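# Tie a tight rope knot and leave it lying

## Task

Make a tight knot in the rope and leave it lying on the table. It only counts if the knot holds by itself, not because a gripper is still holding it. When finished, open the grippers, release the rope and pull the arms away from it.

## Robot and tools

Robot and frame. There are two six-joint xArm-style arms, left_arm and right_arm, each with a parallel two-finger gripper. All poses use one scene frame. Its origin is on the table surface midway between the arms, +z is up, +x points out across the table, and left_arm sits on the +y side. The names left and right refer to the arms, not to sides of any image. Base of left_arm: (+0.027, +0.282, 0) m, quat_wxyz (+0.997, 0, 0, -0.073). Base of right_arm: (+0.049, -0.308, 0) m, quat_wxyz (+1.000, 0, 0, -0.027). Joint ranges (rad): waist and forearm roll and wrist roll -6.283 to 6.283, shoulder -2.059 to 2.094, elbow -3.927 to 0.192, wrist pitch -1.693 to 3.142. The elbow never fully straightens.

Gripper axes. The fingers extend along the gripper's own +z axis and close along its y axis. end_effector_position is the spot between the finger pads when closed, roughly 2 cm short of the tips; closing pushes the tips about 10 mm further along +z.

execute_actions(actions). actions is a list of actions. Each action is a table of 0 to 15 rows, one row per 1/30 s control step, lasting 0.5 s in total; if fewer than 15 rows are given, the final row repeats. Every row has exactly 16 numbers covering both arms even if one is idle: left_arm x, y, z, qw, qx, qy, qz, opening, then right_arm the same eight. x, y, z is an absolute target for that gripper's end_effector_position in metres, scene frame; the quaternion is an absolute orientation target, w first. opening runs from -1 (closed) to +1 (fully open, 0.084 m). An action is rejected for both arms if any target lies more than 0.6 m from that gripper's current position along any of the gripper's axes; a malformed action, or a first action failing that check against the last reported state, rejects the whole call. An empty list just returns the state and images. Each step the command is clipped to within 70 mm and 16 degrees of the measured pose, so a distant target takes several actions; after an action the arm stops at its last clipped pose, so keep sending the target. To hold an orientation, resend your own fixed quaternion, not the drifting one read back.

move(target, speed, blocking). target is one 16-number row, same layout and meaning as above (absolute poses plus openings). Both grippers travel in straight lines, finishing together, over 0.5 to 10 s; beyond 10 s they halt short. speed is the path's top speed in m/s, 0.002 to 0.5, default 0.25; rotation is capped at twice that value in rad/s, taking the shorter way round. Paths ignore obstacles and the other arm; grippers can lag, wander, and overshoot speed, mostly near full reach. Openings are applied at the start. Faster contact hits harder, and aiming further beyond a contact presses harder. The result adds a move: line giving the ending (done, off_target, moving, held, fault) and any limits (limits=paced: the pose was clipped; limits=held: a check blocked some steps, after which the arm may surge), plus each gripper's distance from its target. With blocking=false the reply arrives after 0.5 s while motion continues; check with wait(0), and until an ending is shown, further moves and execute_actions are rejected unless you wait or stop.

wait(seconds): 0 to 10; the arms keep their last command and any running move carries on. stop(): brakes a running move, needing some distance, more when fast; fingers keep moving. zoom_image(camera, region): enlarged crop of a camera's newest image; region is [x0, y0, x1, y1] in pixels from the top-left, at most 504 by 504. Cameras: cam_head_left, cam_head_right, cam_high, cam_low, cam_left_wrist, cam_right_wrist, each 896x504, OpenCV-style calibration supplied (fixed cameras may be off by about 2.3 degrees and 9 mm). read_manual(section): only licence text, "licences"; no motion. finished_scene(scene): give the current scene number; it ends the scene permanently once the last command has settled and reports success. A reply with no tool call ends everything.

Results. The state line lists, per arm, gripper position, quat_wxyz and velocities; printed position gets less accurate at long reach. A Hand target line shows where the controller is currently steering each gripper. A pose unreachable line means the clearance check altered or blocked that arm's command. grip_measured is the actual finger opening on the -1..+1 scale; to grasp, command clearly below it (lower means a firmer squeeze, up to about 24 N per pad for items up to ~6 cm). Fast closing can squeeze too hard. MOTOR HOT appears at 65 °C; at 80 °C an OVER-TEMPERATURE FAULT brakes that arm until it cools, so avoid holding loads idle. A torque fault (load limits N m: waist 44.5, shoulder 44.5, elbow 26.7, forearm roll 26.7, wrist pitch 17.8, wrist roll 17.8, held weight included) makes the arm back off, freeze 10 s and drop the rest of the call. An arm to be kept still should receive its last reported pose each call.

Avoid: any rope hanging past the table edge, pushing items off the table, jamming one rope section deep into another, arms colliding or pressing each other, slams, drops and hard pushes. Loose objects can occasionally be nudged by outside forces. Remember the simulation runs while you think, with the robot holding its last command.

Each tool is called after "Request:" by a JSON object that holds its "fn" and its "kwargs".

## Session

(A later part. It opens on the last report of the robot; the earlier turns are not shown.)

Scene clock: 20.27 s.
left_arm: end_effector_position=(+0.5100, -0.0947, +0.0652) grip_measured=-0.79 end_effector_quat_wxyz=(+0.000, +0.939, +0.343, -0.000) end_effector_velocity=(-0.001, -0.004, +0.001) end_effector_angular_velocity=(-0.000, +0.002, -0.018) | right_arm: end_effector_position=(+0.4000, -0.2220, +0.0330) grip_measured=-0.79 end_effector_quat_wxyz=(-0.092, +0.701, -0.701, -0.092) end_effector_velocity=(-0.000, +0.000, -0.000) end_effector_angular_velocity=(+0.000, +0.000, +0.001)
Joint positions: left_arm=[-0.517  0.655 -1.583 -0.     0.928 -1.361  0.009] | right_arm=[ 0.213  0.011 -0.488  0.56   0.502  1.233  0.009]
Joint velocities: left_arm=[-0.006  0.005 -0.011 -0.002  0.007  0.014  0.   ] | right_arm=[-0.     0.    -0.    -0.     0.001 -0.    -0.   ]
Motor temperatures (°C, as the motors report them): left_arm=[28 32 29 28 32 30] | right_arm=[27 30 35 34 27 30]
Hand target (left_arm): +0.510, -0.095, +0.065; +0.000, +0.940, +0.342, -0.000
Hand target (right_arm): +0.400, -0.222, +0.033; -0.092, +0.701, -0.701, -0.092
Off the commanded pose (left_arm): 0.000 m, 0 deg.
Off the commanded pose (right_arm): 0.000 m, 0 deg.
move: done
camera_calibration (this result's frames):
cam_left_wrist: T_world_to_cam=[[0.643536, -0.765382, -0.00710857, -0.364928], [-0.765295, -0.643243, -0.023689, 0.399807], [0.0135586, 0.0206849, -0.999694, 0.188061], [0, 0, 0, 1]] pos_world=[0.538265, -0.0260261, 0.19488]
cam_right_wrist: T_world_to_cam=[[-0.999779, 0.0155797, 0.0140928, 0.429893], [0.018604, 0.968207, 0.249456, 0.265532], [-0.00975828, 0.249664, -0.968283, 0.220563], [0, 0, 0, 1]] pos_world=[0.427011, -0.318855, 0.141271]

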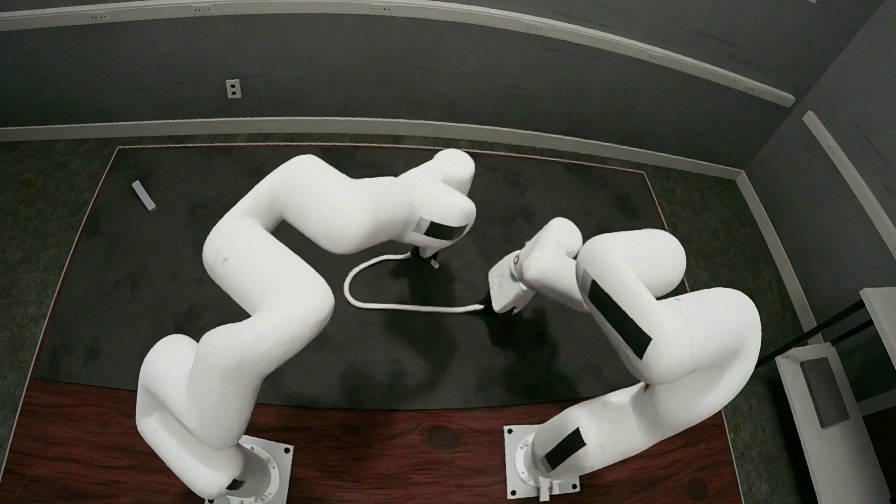

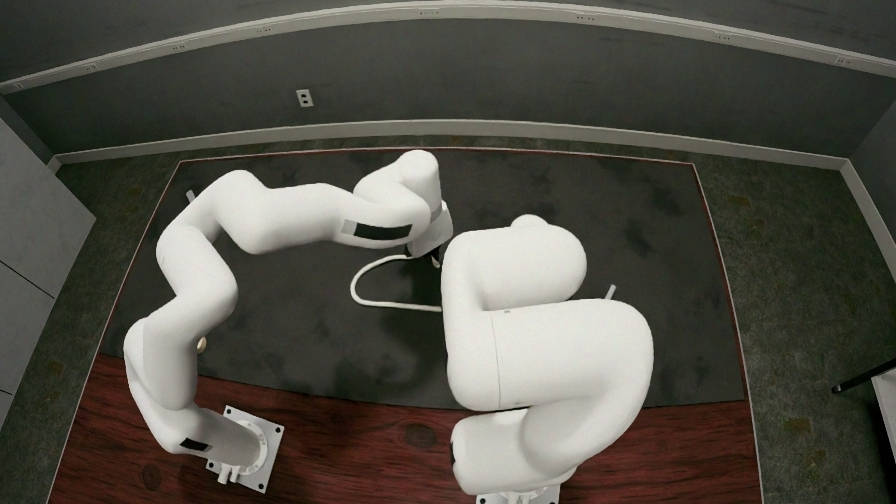

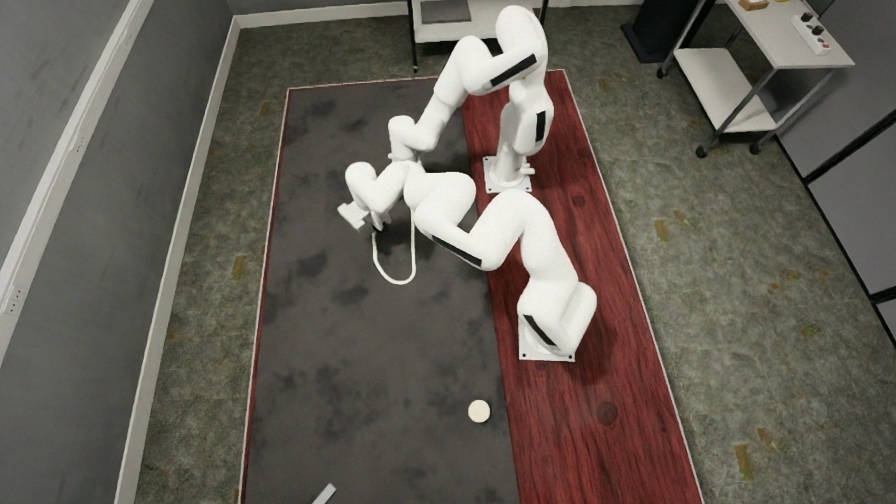

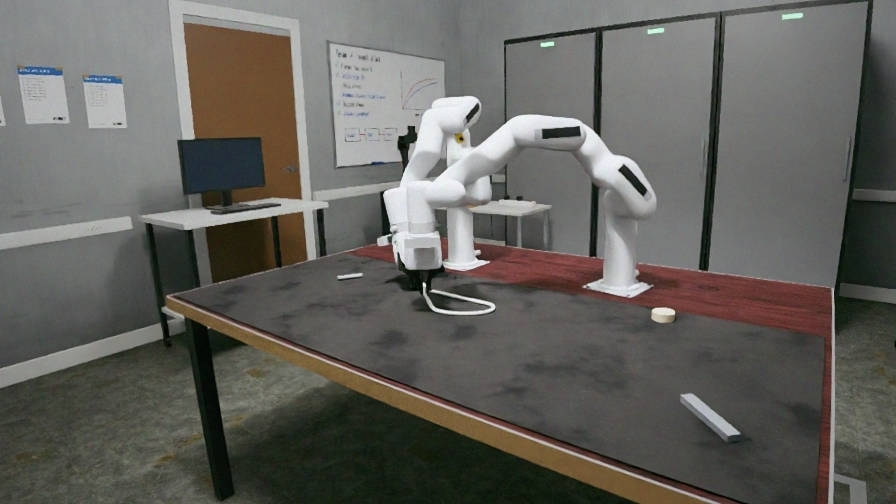

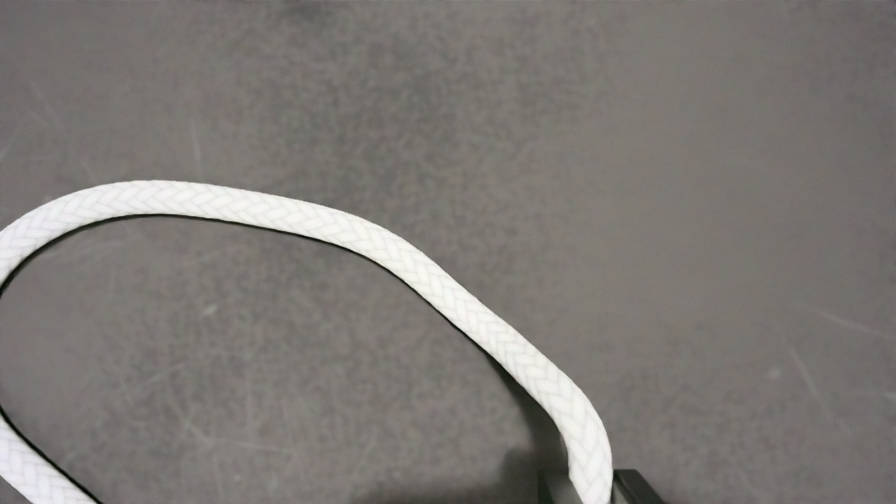

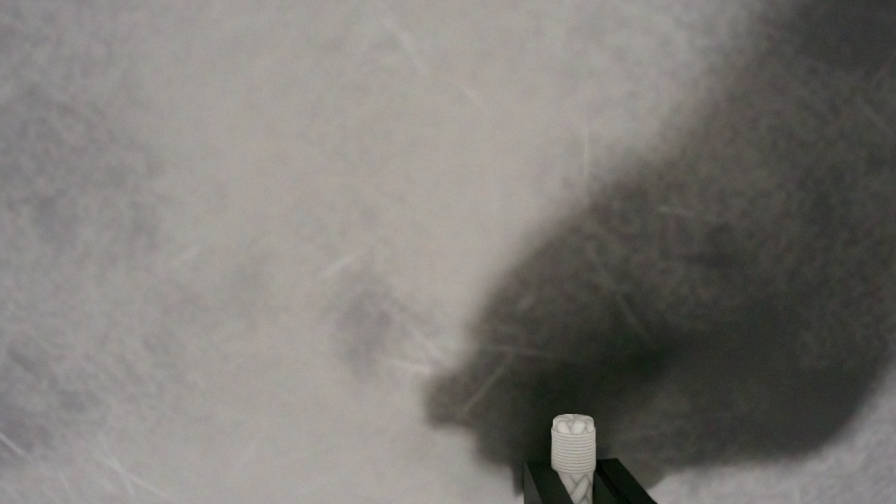

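Request:
{"fn": "move", "kwargs": {"target": [0.31, -0.095, 0.06, 0, 1.0, 0.0, 0, -0.9, 0.40, -0.222, 0.033, -0.0923, 0.7011, -0.7011, -0.0923, -0.9], "speed": 0.3}}

Scene clock: 22.23 s.
left_arm: end_effector_position=(+0.3104, -0.0951, +0.0597) grip_measured=-0.79 end_effector_quat_wxyz=(-0.000, +1.000, +0.001, -0.000) end_effector_velocity=(-0.002, -0.000, +0.000) end_effector_angular_velocity=(-0.001, -0.001, -0.009) | right_arm: end_effector_position=(+0.4000, -0.2220, +0.0330) grip_measured=-0.79 end_effector_quat_wxyz=(-0.092, +0.701, -0.701, -0.092) end_effector_velocity=(-0.000, -0.000, -0.000) end_effector_angular_velocity=(-0.000, +0.001, -0.002)
Joint positions: left_arm=[-0.781  0.245 -0.921 -0.     0.676 -0.927  0.009] | right_arm=[ 0.213  0.011 -0.488  0.56   0.502  1.233  0.009]
Joint velocities: left_arm=[-0.004 -0.004  0.006  0.001 -0.003  0.005  0.   ] | right_arm=[-0.     0.     0.     0.    -0.     0.002 -0.   ]
Motor temperatures (°C, as the motors report them): left_arm=[28 32 30 28 32 30] | right_arm=[27 30 36 34 27 30]
Hand target (left_arm): +0.310, -0.095, +0.060; -0.000, +1.000, +0.000, -0.000
Hand target (right_arm): +0.400, -0.222, +0.033; -0.092, +0.701, -0.701, -0.092
Off the commanded pose (left_arm): 0.001 m, 0 deg.
Off the commanded pose (right_arm): 0.000 m, 0 deg.
move: done
camera_calibration (this result's frames):
cam_left_wrist: T_world_to_cam=[[0.00105101, -0.999972, -0.0073856, -0.0596939], [-0.999718, -0.000875506, -0.0237258, 0.380462], [0.0237187, 0.00740845, -0.999691, 0.180906], [0, 0, 0, 1]] pos_world=[0.376127, -0.0606994, 0.189436]
cam_right_wrist: T_world_to_cam=[[-0.999779, 0.0155792, 0.0140926, 0.429893], [0.0186035, 0.968207, 0.249456, 0.265533], [-0.00975822, 0.249663, -0.968284, 0.220563], [0, 0, 0, 1]] pos_world=[0.427011, -0.318855, 0.141271]

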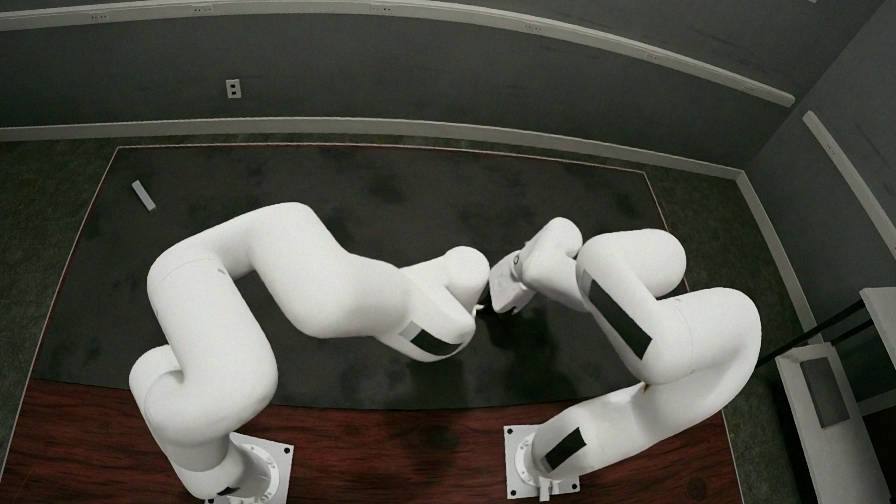

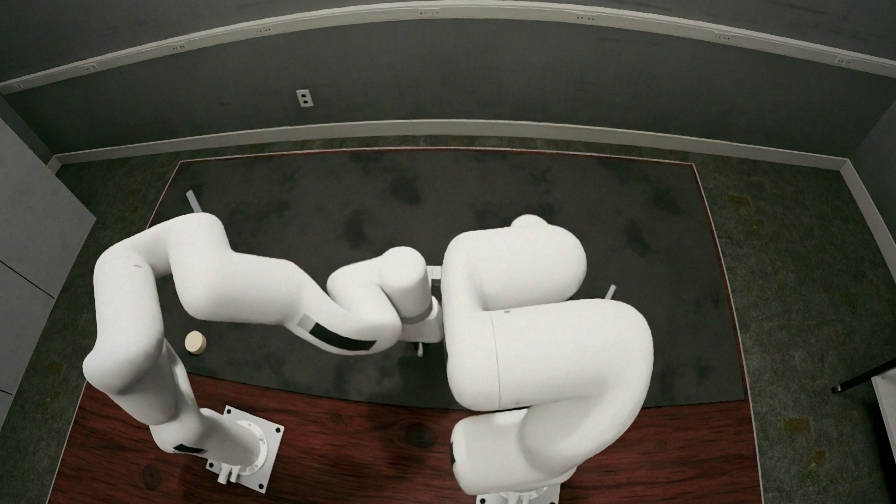

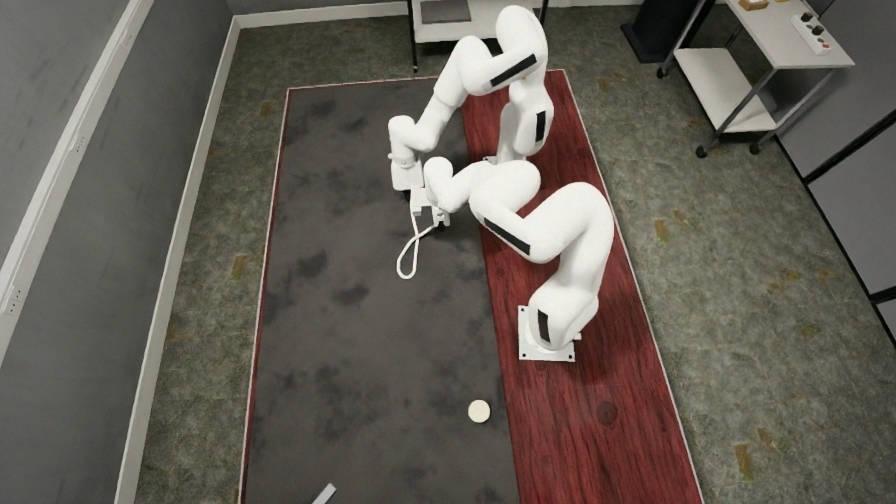

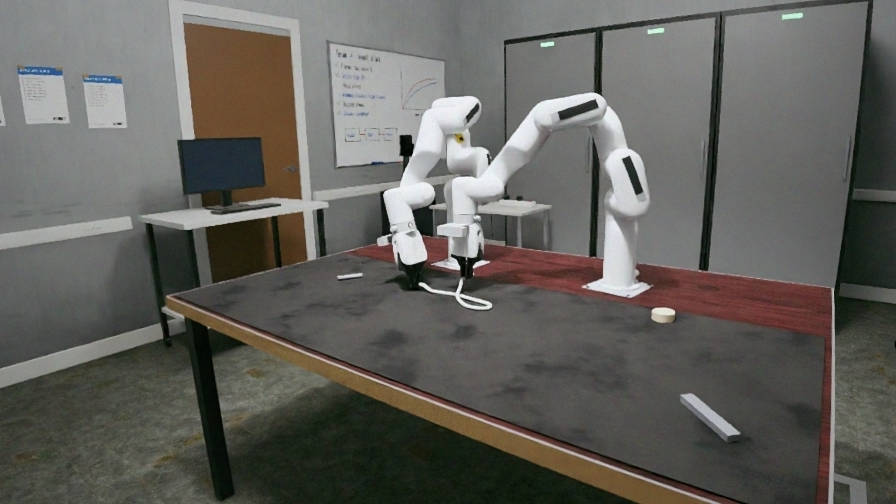

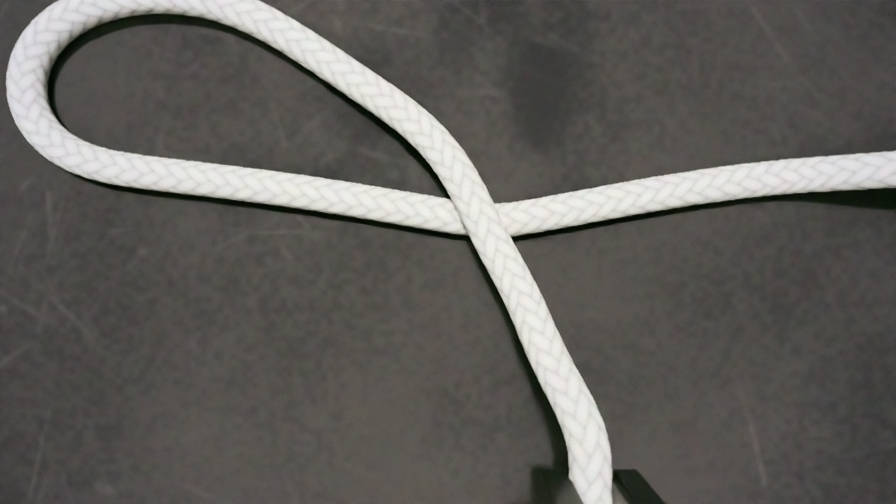

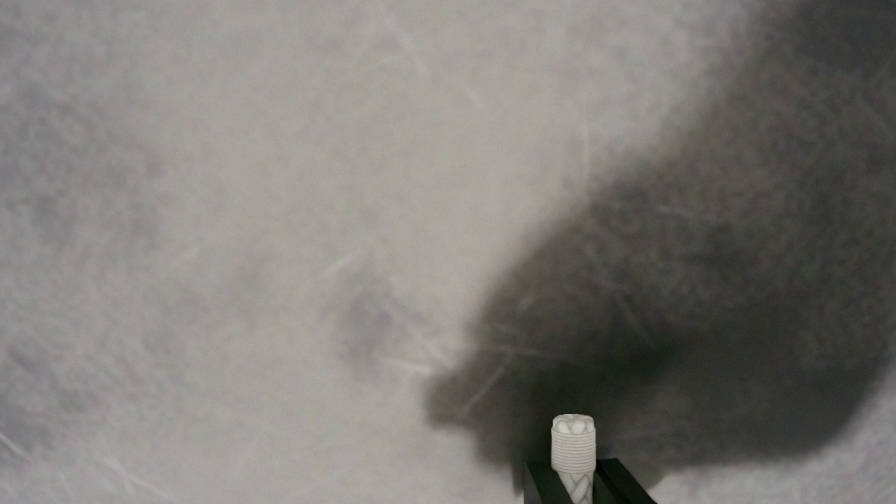

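Request:
{"fn": "move", "kwargs": {"target": [0.35, -0.012, 0.04, 0, 0.793, -0.609, 0, -0.9, 0.40, -0.222, 0.033, -0.0923, 0.7011, -0.7011, -0.0923, -0.9], "speed": 0.5}}

Scene clock: 24.97 s.
left_arm: end_effector_position=(+0.3501, -0.0121, +0.0399) grip_measured=-0.79 end_effector_quat_wxyz=(-0.000, +0.793, -0.609, +0.000) end_effector_velocity=(+0.001, +0.001, +0.000) end_effector_angular_velocity=(-0.003, +0.003, -0.008) | right_arm: end_effector_position=(+0.4000, -0.2220, +0.0330) grip_measured=-0.79 end_effector_quat_wxyz=(-0.092, +0.701, -0.701, -0.092) end_effector_velocity=(-0.000, -0.000, -0.000) end_effector_angular_velocity=(+0.000, +0.002, -0.003)
Joint positions: left_arm=[-0.593  0.197 -0.777  0.002  0.579  0.569  0.009] | right_arm=[ 0.213  0.011 -0.488  0.56   0.502  1.233  0.009]
Joint velocities: left_arm=[ 0.004 -0.     0.    -0.008  0.001  0.019  0.   ] | right_arm=[-0.     0.001  0.     0.     0.001  0.002  0.   ]
Motor temperatures (°C, as the motors report them): left_arm=[28 32 30 28 32 30] | right_arm=[27 30 36 34 27 30]
Hand target (left_arm): +0.350, -0.012, +0.040; -0.000, +0.793, -0.609, +0.000
Hand target (right_arm): +0.400, -0.222, +0.033; -0.092, +0.701, -0.701, -0.092
Off the commanded pose (left_arm): 0.000 m, 0 deg.
Off the commanded pose (right_arm): 0.000 m, 0 deg.
move: done
camera_calibration (this result's frames):
cam_left_wrist: T_world_to_cam=[[-0.965969, -0.258528, -0.00821114, 0.370695], [-0.258275, 0.965778, -0.0238139, 0.171841], [0.0140867, -0.0208827, -0.999683, 0.162631], [0, 0, 0, 1]] pos_world=[0.400171, -0.0667289, 0.169716]
cam_right_wrist: T_world_to_cam=[[-0.999779, 0.0155787, 0.0140933, 0.429893], [0.0186032, 0.968207, 0.249456, 0.265533], [-0.00975904, 0.249664, -0.968283, 0.220564], [0, 0, 0, 1]] pos_world=[0.427011, -0.318854, 0.141271]

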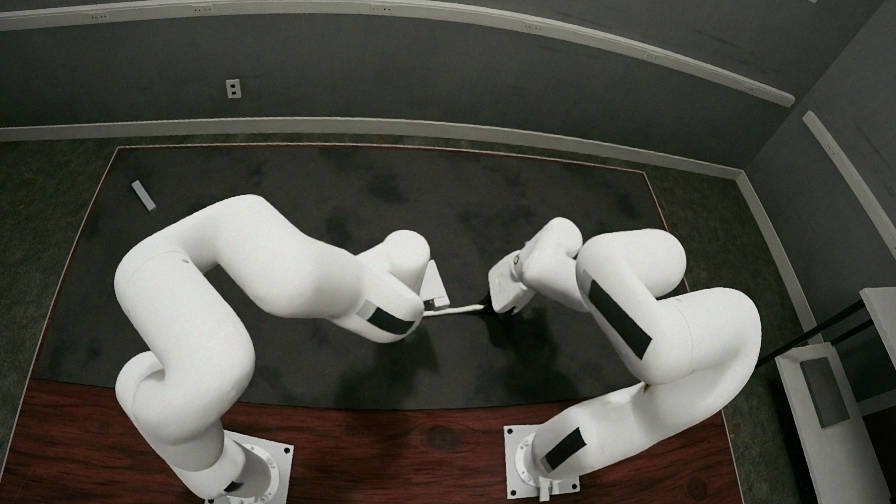

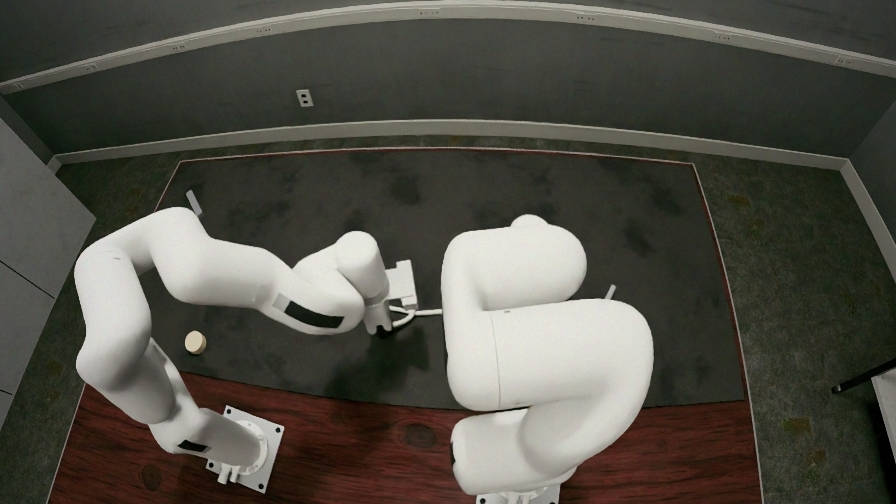

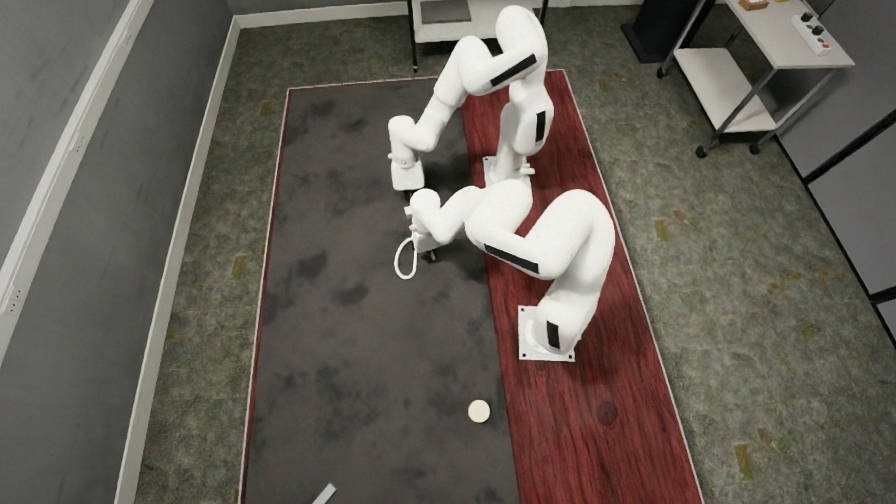

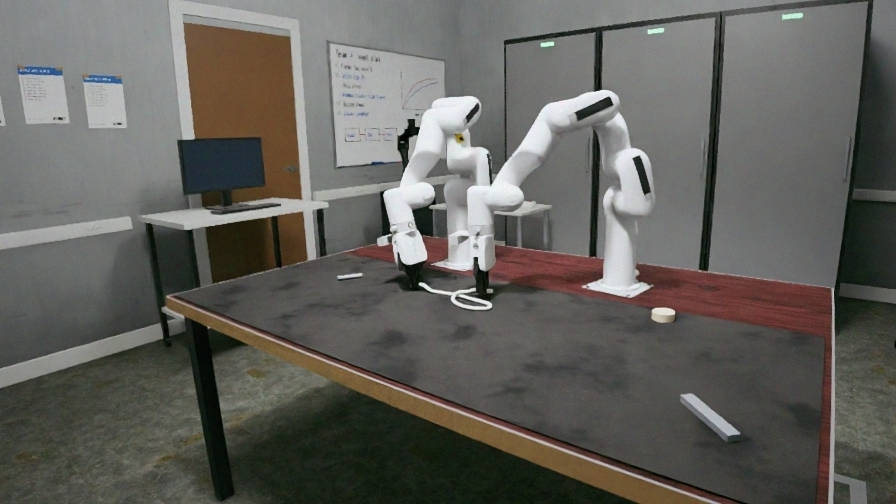

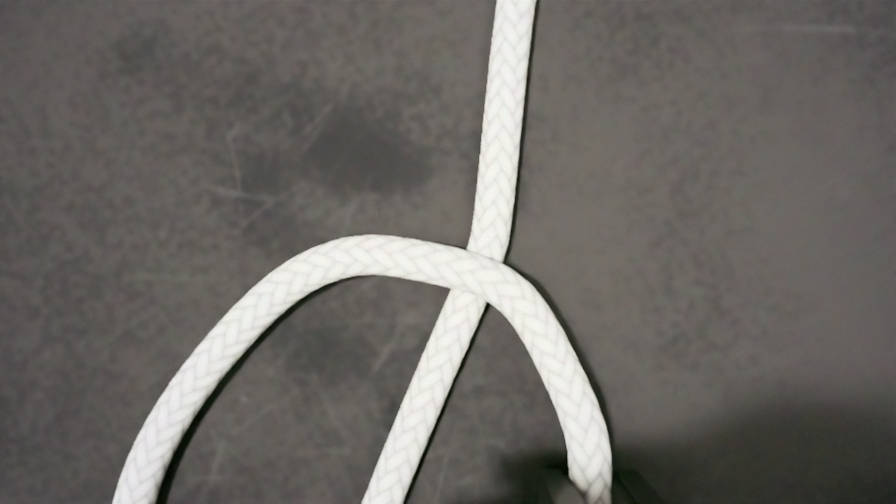

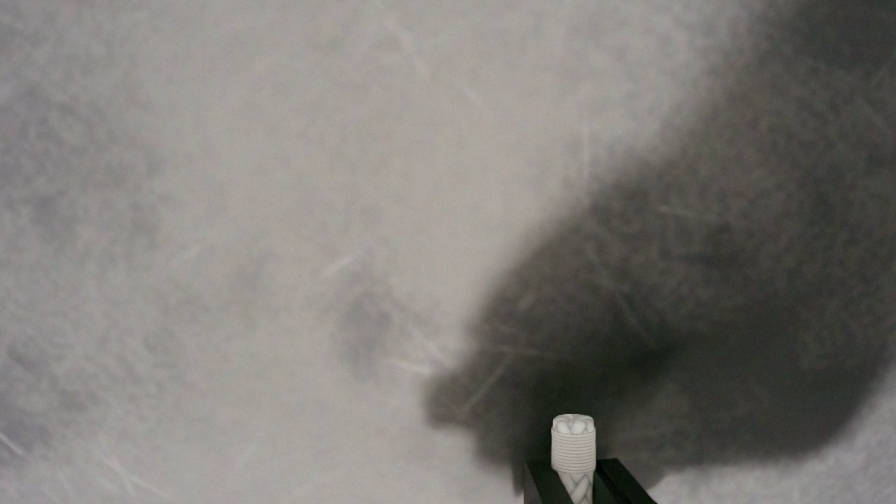

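Request:
{"fn": "execute_actions", "kwargs": {"actions": [[[0.35, -0.011, 0.038, 0, 0.793, -0.609, 0, -0.9, 0.40, -0.222, 0.033, -0.0923, 0.7011, -0.7011, -0.0923, -0.9],[0.35, -0.011, 0.036, 0, 0.793, -0.609, 0, -0.9, 0.40, -0.222, 0.033, -0.0923, 0.7011, -0.7011, -0.0923, -0.9],[0.35, -0.010, 0.034, 0, 0.793, -0.609, 0, -0.9, 0.40, -0.222, 0.033, -0.0923, 0.7011, -0.7011, -0.0923, -0.9],[0.35, -0.010, 0.032, 0, 0.793, -0.609, 0, -0.9, 0.40, -0.222, 0.033, -0.0923, 0.7011, -0.7011, -0.0923, -0.9],[0.35, -0.009, 0.030, 0, 0.793, -0.609, 0, -0.9, 0.40, -0.222, 0.033, -0.0923, 0.7011, -0.7011, -0.0923, -0.9],[0.35, -0.009, 0.028, 0, 0.793, -0.609, 0, -0.9, 0.40, -0.222, 0.033, -0.0923, 0.7011, -0.7011, -0.0923, -0.9],[0.35, -0.008, 0.027, 0, 0.793, -0.609, 0, -0.9, 0.40, -0.222, 0.033, -0.0923, 0.7011, -0.7011, -0.0923, -0.9],[0.35, -0.008, 0.027, 0, 0.793, -0.609, 0, -0.9, 0.40, -0.222, 0.033, -0.0923, 0.7011, -0.7011, -0.0923, -0.9],[0.35, -0.008, 0.027, 0, 0.793, -0.609, 0, -0.9, 0.40, -0.222, 0.033, -0.0923, 0.7011, -0.7011, -0.0923, -0.9],[0.35, -0.008, 0.027, 0, 0.793, -0.609, 0, -0.9, 0.40, -0.222, 0.033, -0.0923, 0.7011, -0.7011, -0.0923, -0.9],[0.35, -0.008, 0.027, 0, 0.793, -0.609, 0, -0.7, 0.40, -0.222, 0.033, -0.0923, 0.7011, -0.7011, -0.0923, -0.9],[0.35, -0.008, 0.027, 0, 0.793, -0.609, 0, -0.6, 0.40, -0.222, 0.033, -0.0923, 0.7011, -0.7011, -0.0923, -0.9],[0.35, -0.008, 0.027, 0, 0.793, -0.609, 0, -0.5, 0.40, -0.222, 0.033, -0.0923, 0.7011, -0.7011, -0.0923, -0.9],[0.35, -0.008, 0.027, 0, 0.793, -0.609, 0, -0.4, 0.40, -0.222, 0.033, -0.0923, 0.7011, -0.7011, -0.0923, -0.9]],[[0.35, -0.008, 0.027, 0, 0.793, -0.609, 0, -0.4, 0.40, -0.222, 0.033, -0.0923, 0.7011, -0.7011, -0.0923, -0.9],[0.35, -0.008, 0.027, 0, 0.793, -0.609, 0, -0.4, 0.40, -0.222, 0.033, -0.0923, 0.7011, -0.7011, -0.0923, -0.9],[0.35, -0.008, 0.028, 0, 0.793, -0.609, 0, -0.4, 0.40, -0.222, 0.033, -0.0923, 0.7011, -0.7011, -0.0923, -0.9],[0.35, -0.008, 0.030, 0, 0.793, -0.609, 0, -0.4, 0.40, -0.222, 0.033, -0.0923, 0.7011, -0.7011, -0.0923, -0.9],[0.35, -0.008, 0.034, 0, 0.793, -0.609, 0, -0.4, 0.40, -0.222, 0.033, -0.0923, 0.7011, -0.7011, -0.0923, -0.9],[0.35, -0.008, 0.040, 0, 0.793, -0.609, 0, -0.4, 0.40, -0.222, 0.033, -0.0923, 0.7011, -0.7011, -0.0923, -0.9],[0.35, -0.007, 0.047, 0, 0.79, -0.613, 0, -0.4, 0.40, -0.222, 0.033, -0.0923, 0.7011, -0.7011, -0.0923, -0.9],[0.352, -0.004, 0.055, 0, 0.785, -0.62, 0, -0.4, 0.40, -0.222, 0.033, -0.0923, 0.7011, -0.7011, -0.0923, -0.9],[0.355, 0.0, 0.064, 0, 0.778, -0.628, 0, -0.4, 0.40, -0.222, 0.033, -0.0923, 0.7011, -0.7011, -0.0923, -0.9],[0.358, 0.005, 0.073, 0, 0.77, -0.638, 0, -0.4, 0.40, -0.222, 0.033, -0.0923, 0.7011, -0.7011, -0.0923, -0.9],[0.362, 0.011, 0.082, 0, 0.76, -0.65, 0, -0.4, 0.40, -0.222, 0.033, -0.0923, 0.7011, -0.7011, -0.0923, -0.9],[0.366, 0.017, 0.091, 0, 0.75, -0.661, 0, -0.4, 0.40, -0.222, 0.033, -0.0923, 0.7011, -0.7011, -0.0923, -0.9],[0.370, 0.023, 0.100, 0, 0.74, -0.673, 0, -0.4, 0.40, -0.222, 0.033, -0.0923, 0.7011, -0.7011, -0.0923, -0.9],[0.374, 0.029, 0.108, 0, 0.73, -0.683, 0, -0.4, 0.40, -0.222, 0.033, -0.0923, 0.7011, -0.7011, -0.0923, -0.9],[0.378, 0.035, 0.115, 0, 0.72, -0.694, 0, -0.4, 0.40, -0.222, 0.033, -0.0923, 0.7011, -0.7011, -0.0923, -0.9]],[[0.382, 0.041, 0.121, 0, 0.713, -0.701, 0, -0.4, 0.40, -0.222, 0.033, -0.0923, 0.7011, -0.7011, -0.0923, -0.9],[0.385, 0.047, 0.125, 0, 0.7071, -0.7071, 0, -0.4, 0.40, -0.222, 0.033, -0.0923, 0.7011, -0.7011, -0.0923, -0.9],[0.388, 0.052, 0.128, 0, 0.7071, -0.7071, 0, -0.4, 0.40, -0.222, 0.033, -0.0923, 0.7011, -0.7011, -0.0923, -0.9],[0.39, 0.056, 0.13, 0, 0.7071, -0.7071, 0, -0.4, 0.40, -0.222, 0.033, -0.0923, 0.7011, -0.7011, -0.0923, -0.9],[0.39, 0.06, 0.13, 0, 0.7071, -0.7071, 0, -0.4, 0.40, -0.222, 0.033, -0.0923, 0.7011, -0.7011, -0.0923, -0.9]]]}}

Scene clock: 27.23 s.
left_arm: end_effector_position=(+0.3892, +0.0594, +0.1289) grip_measured=-0.42 end_effector_quat_wxyz=(-0.000, +0.708, -0.707, -0.000) end_effector_velocity=(+0.003, +0.006, +0.007) end_effector_angular_velocity=(-0.006, +0.009, -0.022) | right_arm: end_effector_position=(+0.4000, -0.2220, +0.0330) grip_measured=-0.79 end_effector_quat_wxyz=(-0.092, +0.701, -0.701, -0.092) end_effector_velocity=(+0.000, -0.000, +0.000) end_effector_angular_velocity=(-0.000, -0.001, -0.000)
Joint positions: left_arm=[-0.406 -0.035 -0.798  0.001  0.834  1.017  0.026] | right_arm=[ 0.213  0.011 -0.488  0.56   0.502  1.233  0.009]
Joint velocities: left_arm=[ 0.02  -0.013 -0.011 -0.013  0.028  0.051 -0.   ] | right_arm=[ 0.    -0.001  0.    -0.001 -0.001  0.001  0.   ]
Motor temperatures (°C, as the motors report them): left_arm=[28 32 30 28 32 30] | right_arm=[27 30 36 34 27 30]
Hand target (left_arm): +0.390, +0.060, +0.130; -0.000, +0.707, -0.707, +0.000
Hand target (right_arm): +0.400, -0.222, +0.033; -0.092, +0.701, -0.701, -0.092
Off the commanded pose (left_arm): 0.001 m, 0 deg.
Off the commanded pose (right_arm): 0.000 m, 0 deg.
camera_calibration (this result's frames):
cam_left_wrist: T_world_to_cam=[[-0.999973, -0.000869613, -0.00733957, 0.425512], [-0.000701691, 0.999739, -0.0228506, 0.0126748], [0.00735753, -0.0228448, -0.999712, 0.255225], [0, 0, 0, 1]] pos_world=[0.423631, -0.00647089, 0.258564]
cam_right_wrist: T_world_to_cam=[[-0.999779, 0.0155793, 0.0140927, 0.429893], [0.0186036, 0.968207, 0.249456, 0.265533], [-0.00975831, 0.249664, -0.968283, 0.220563], [0, 0, 0, 1]] pos_world=[0.427011, -0.318855, 0.141271]

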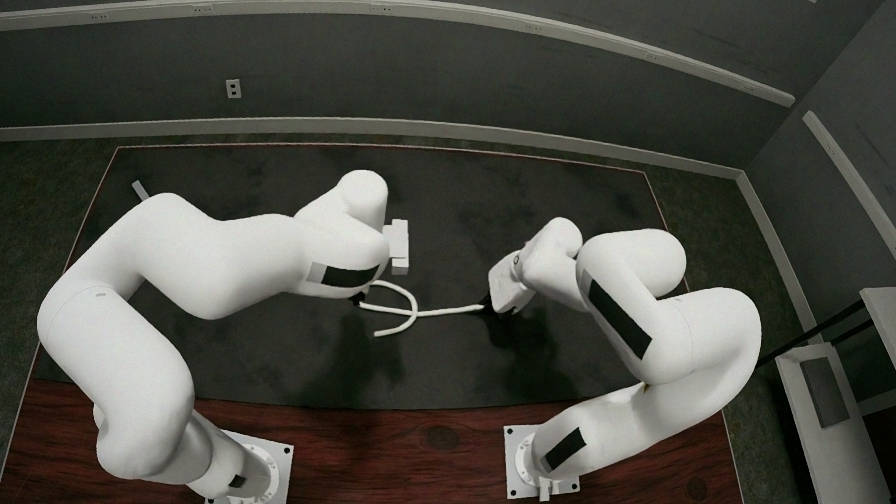

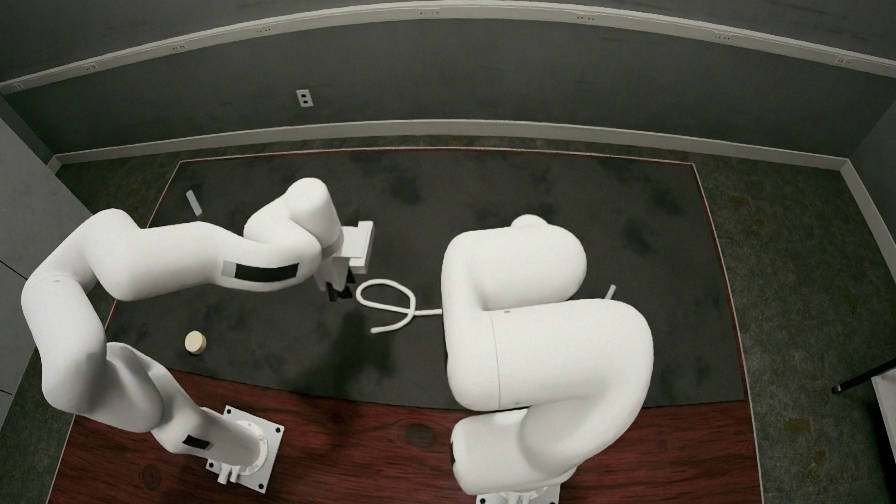

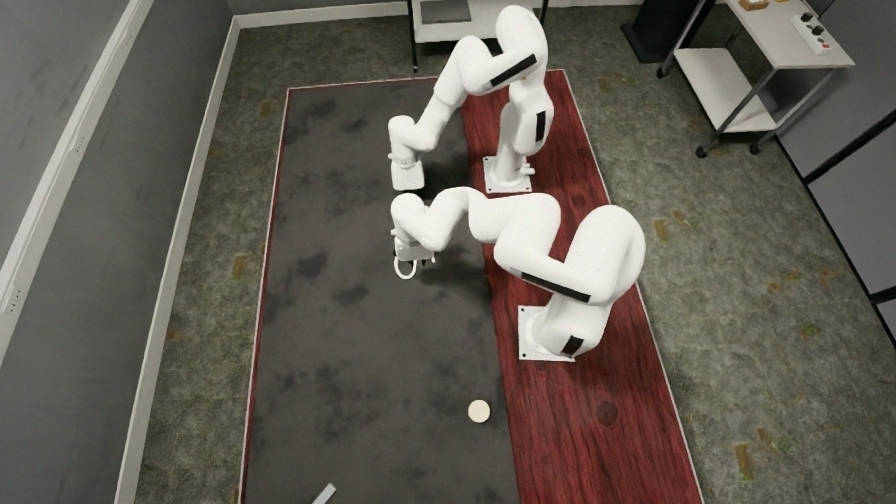

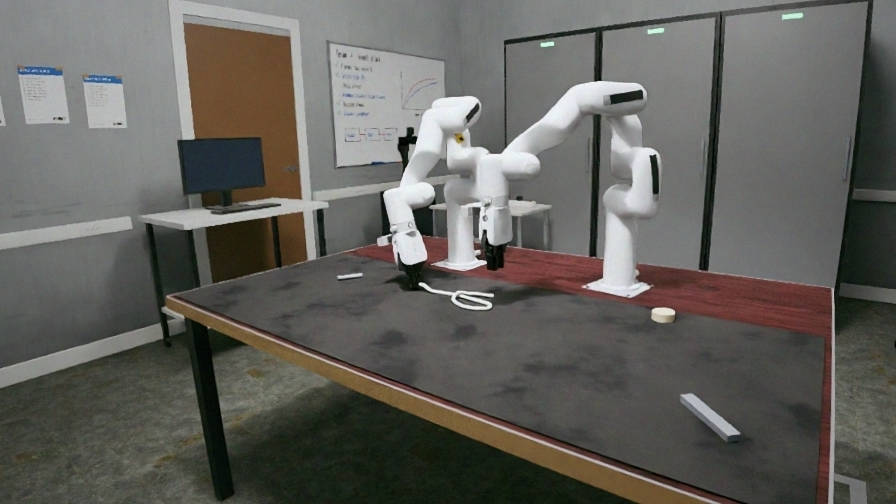

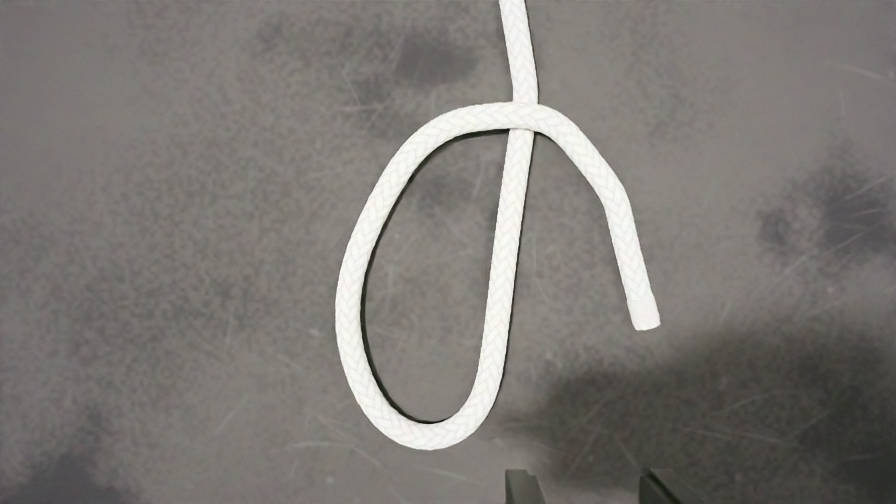

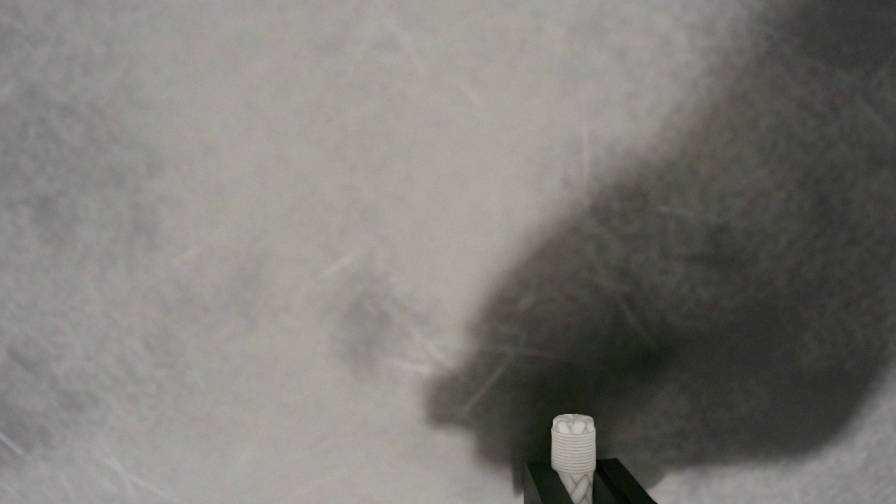

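Request:
{"fn": "move", "kwargs": {"target": [0.4045, 0.018, 0.0265, 0, 0.676, -0.737, 0, -0.4, 0.40, -0.222, 0.033, -0.0923, 0.7011, -0.7011, -0.0923, -0.9], "speed": 0.2}}

Scene clock: 29.00 s.
left_arm: end_effector_position=(+0.4049, +0.0180, +0.0270) grip_measured=-0.42 end_effector_quat_wxyz=(-0.000, +0.676, -0.737, +0.000) end_effector_velocity=(-0.001, -0.000, -0.004) end_effector_angular_velocity=(+0.003, +0.006, +0.000) | right_arm: end_effector_position=(+0.4000, -0.2220, +0.0330) grip_measured=-0.79 end_effector_quat_wxyz=(-0.092, +0.701, -0.701, -0.092) end_effector_velocity=(-0.001, -0.000, -0.001) end_effector_angular_velocity=(-0.001, +0.002, -0.002)
Joint positions: left_arm=[-0.465  0.293 -0.868  0.     0.574  1.046  0.026] | right_arm=[ 0.213  0.011 -0.488  0.56   0.502  1.233  0.009]
Joint velocities: left_arm=[-0.001  0.011 -0.002 -0.002 -0.002  0.     0.   ] | right_arm=[-0.     0.001  0.001  0.    -0.001  0.001 -0.   ]
Motor temperatures (°C, as the motors report them): left_arm=[28 32 30 28 32 30] | right_arm=[27 30 36 34 27 30]
Hand target (left_arm): +0.405, +0.018, +0.026; -0.000, +0.676, -0.737, -0.000
Hand target (right_arm): +0.400, -0.222, +0.033; -0.092, +0.701, -0.701, -0.092
Off the commanded pose (left_arm): 0.001 m, 0 deg.
Off the commanded pose (right_arm): 0.000 m, 0 deg.
move: done
camera_calibration (this result's frames):
cam_left_wrist: T_world_to_cam=[[-0.99627, 0.0859281, -0.007951, 0.437374], [0.0860972, 0.995993, -0.0241751, 0.0167332], [0.00584182, -0.0247695, -0.999676, 0.152988], [0, 0, 0, 1]] pos_world=[0.433408, -0.0504594, 0.156821]
cam_right_wrist: T_world_to_cam=[[-0.999779, 0.0155792, 0.0140928, 0.429893], [0.0186036, 0.968207, 0.249456, 0.265532], [-0.00975836, 0.249664, -0.968283, 0.220563], [0, 0, 0, 1]] pos_world=[0.427011, -0.318855, 0.141271]

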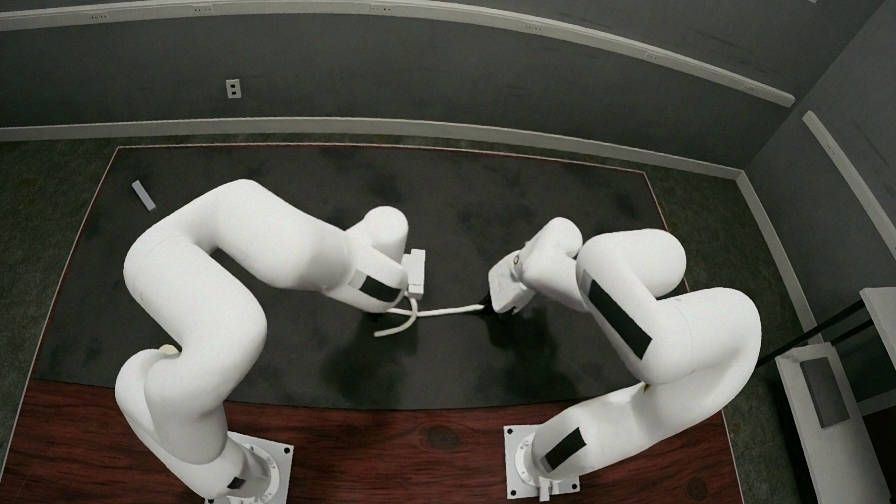

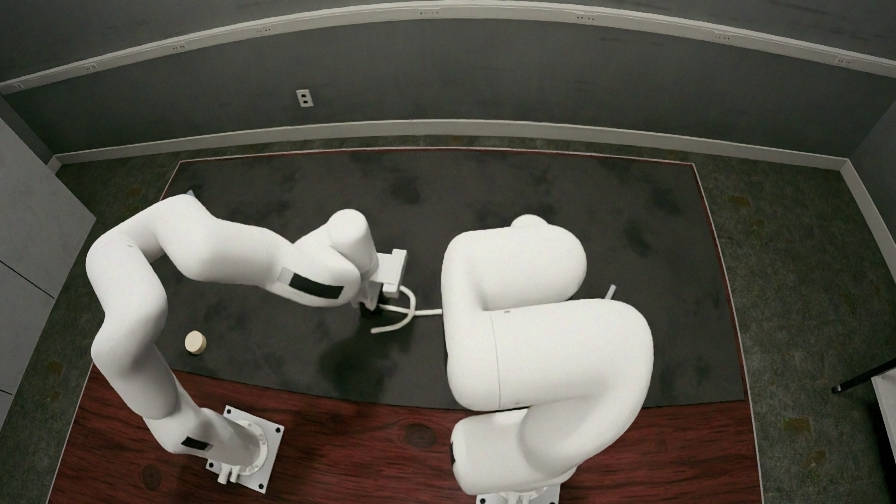

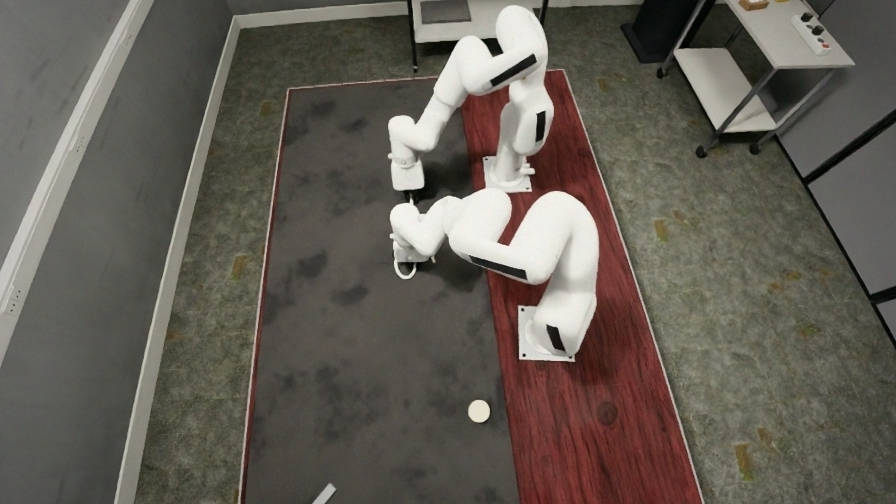

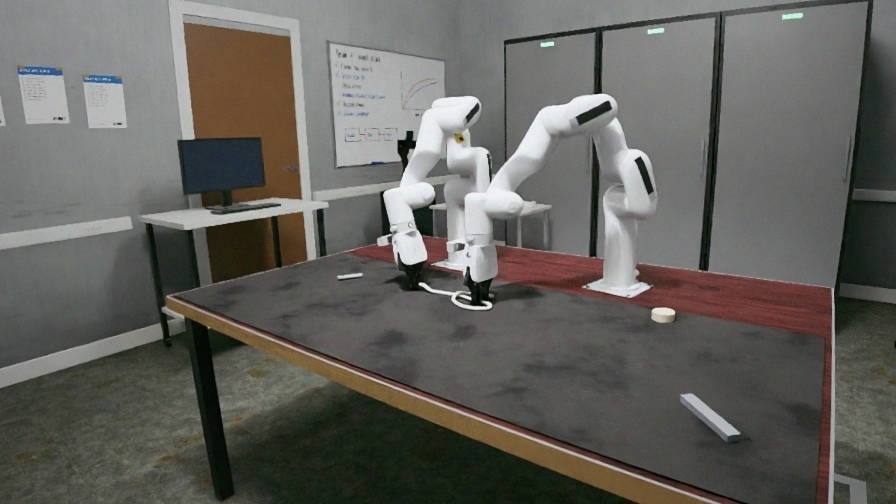

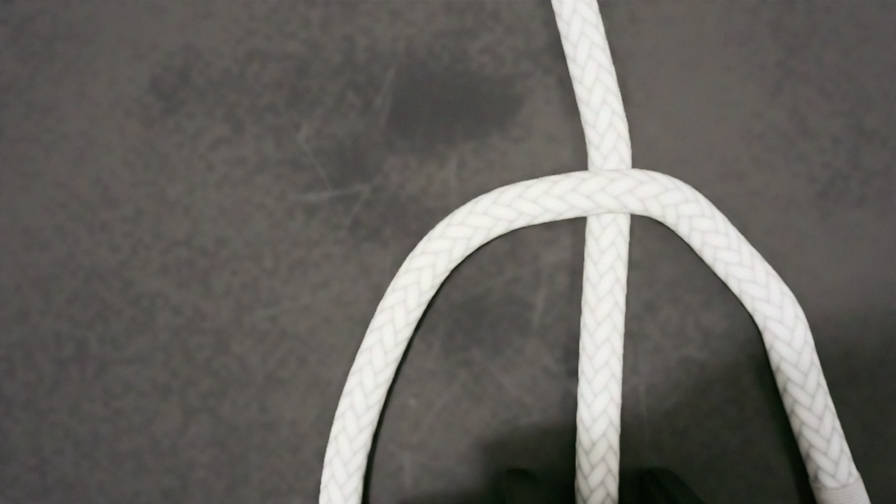

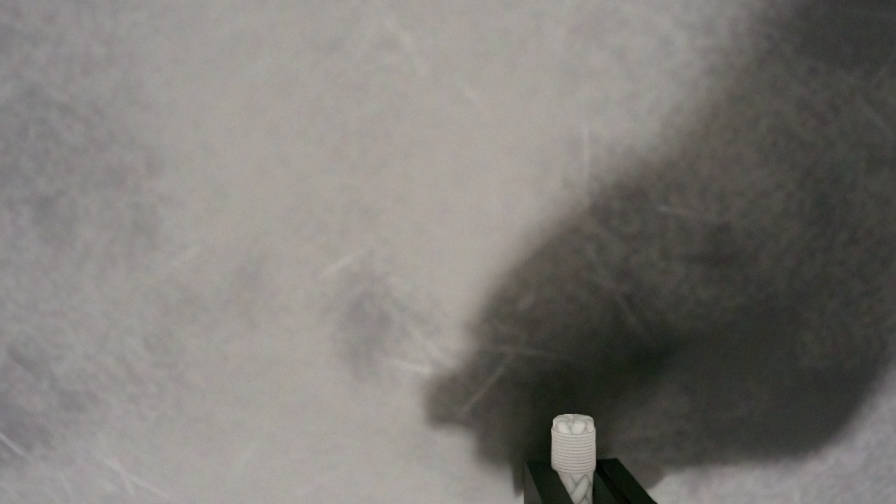

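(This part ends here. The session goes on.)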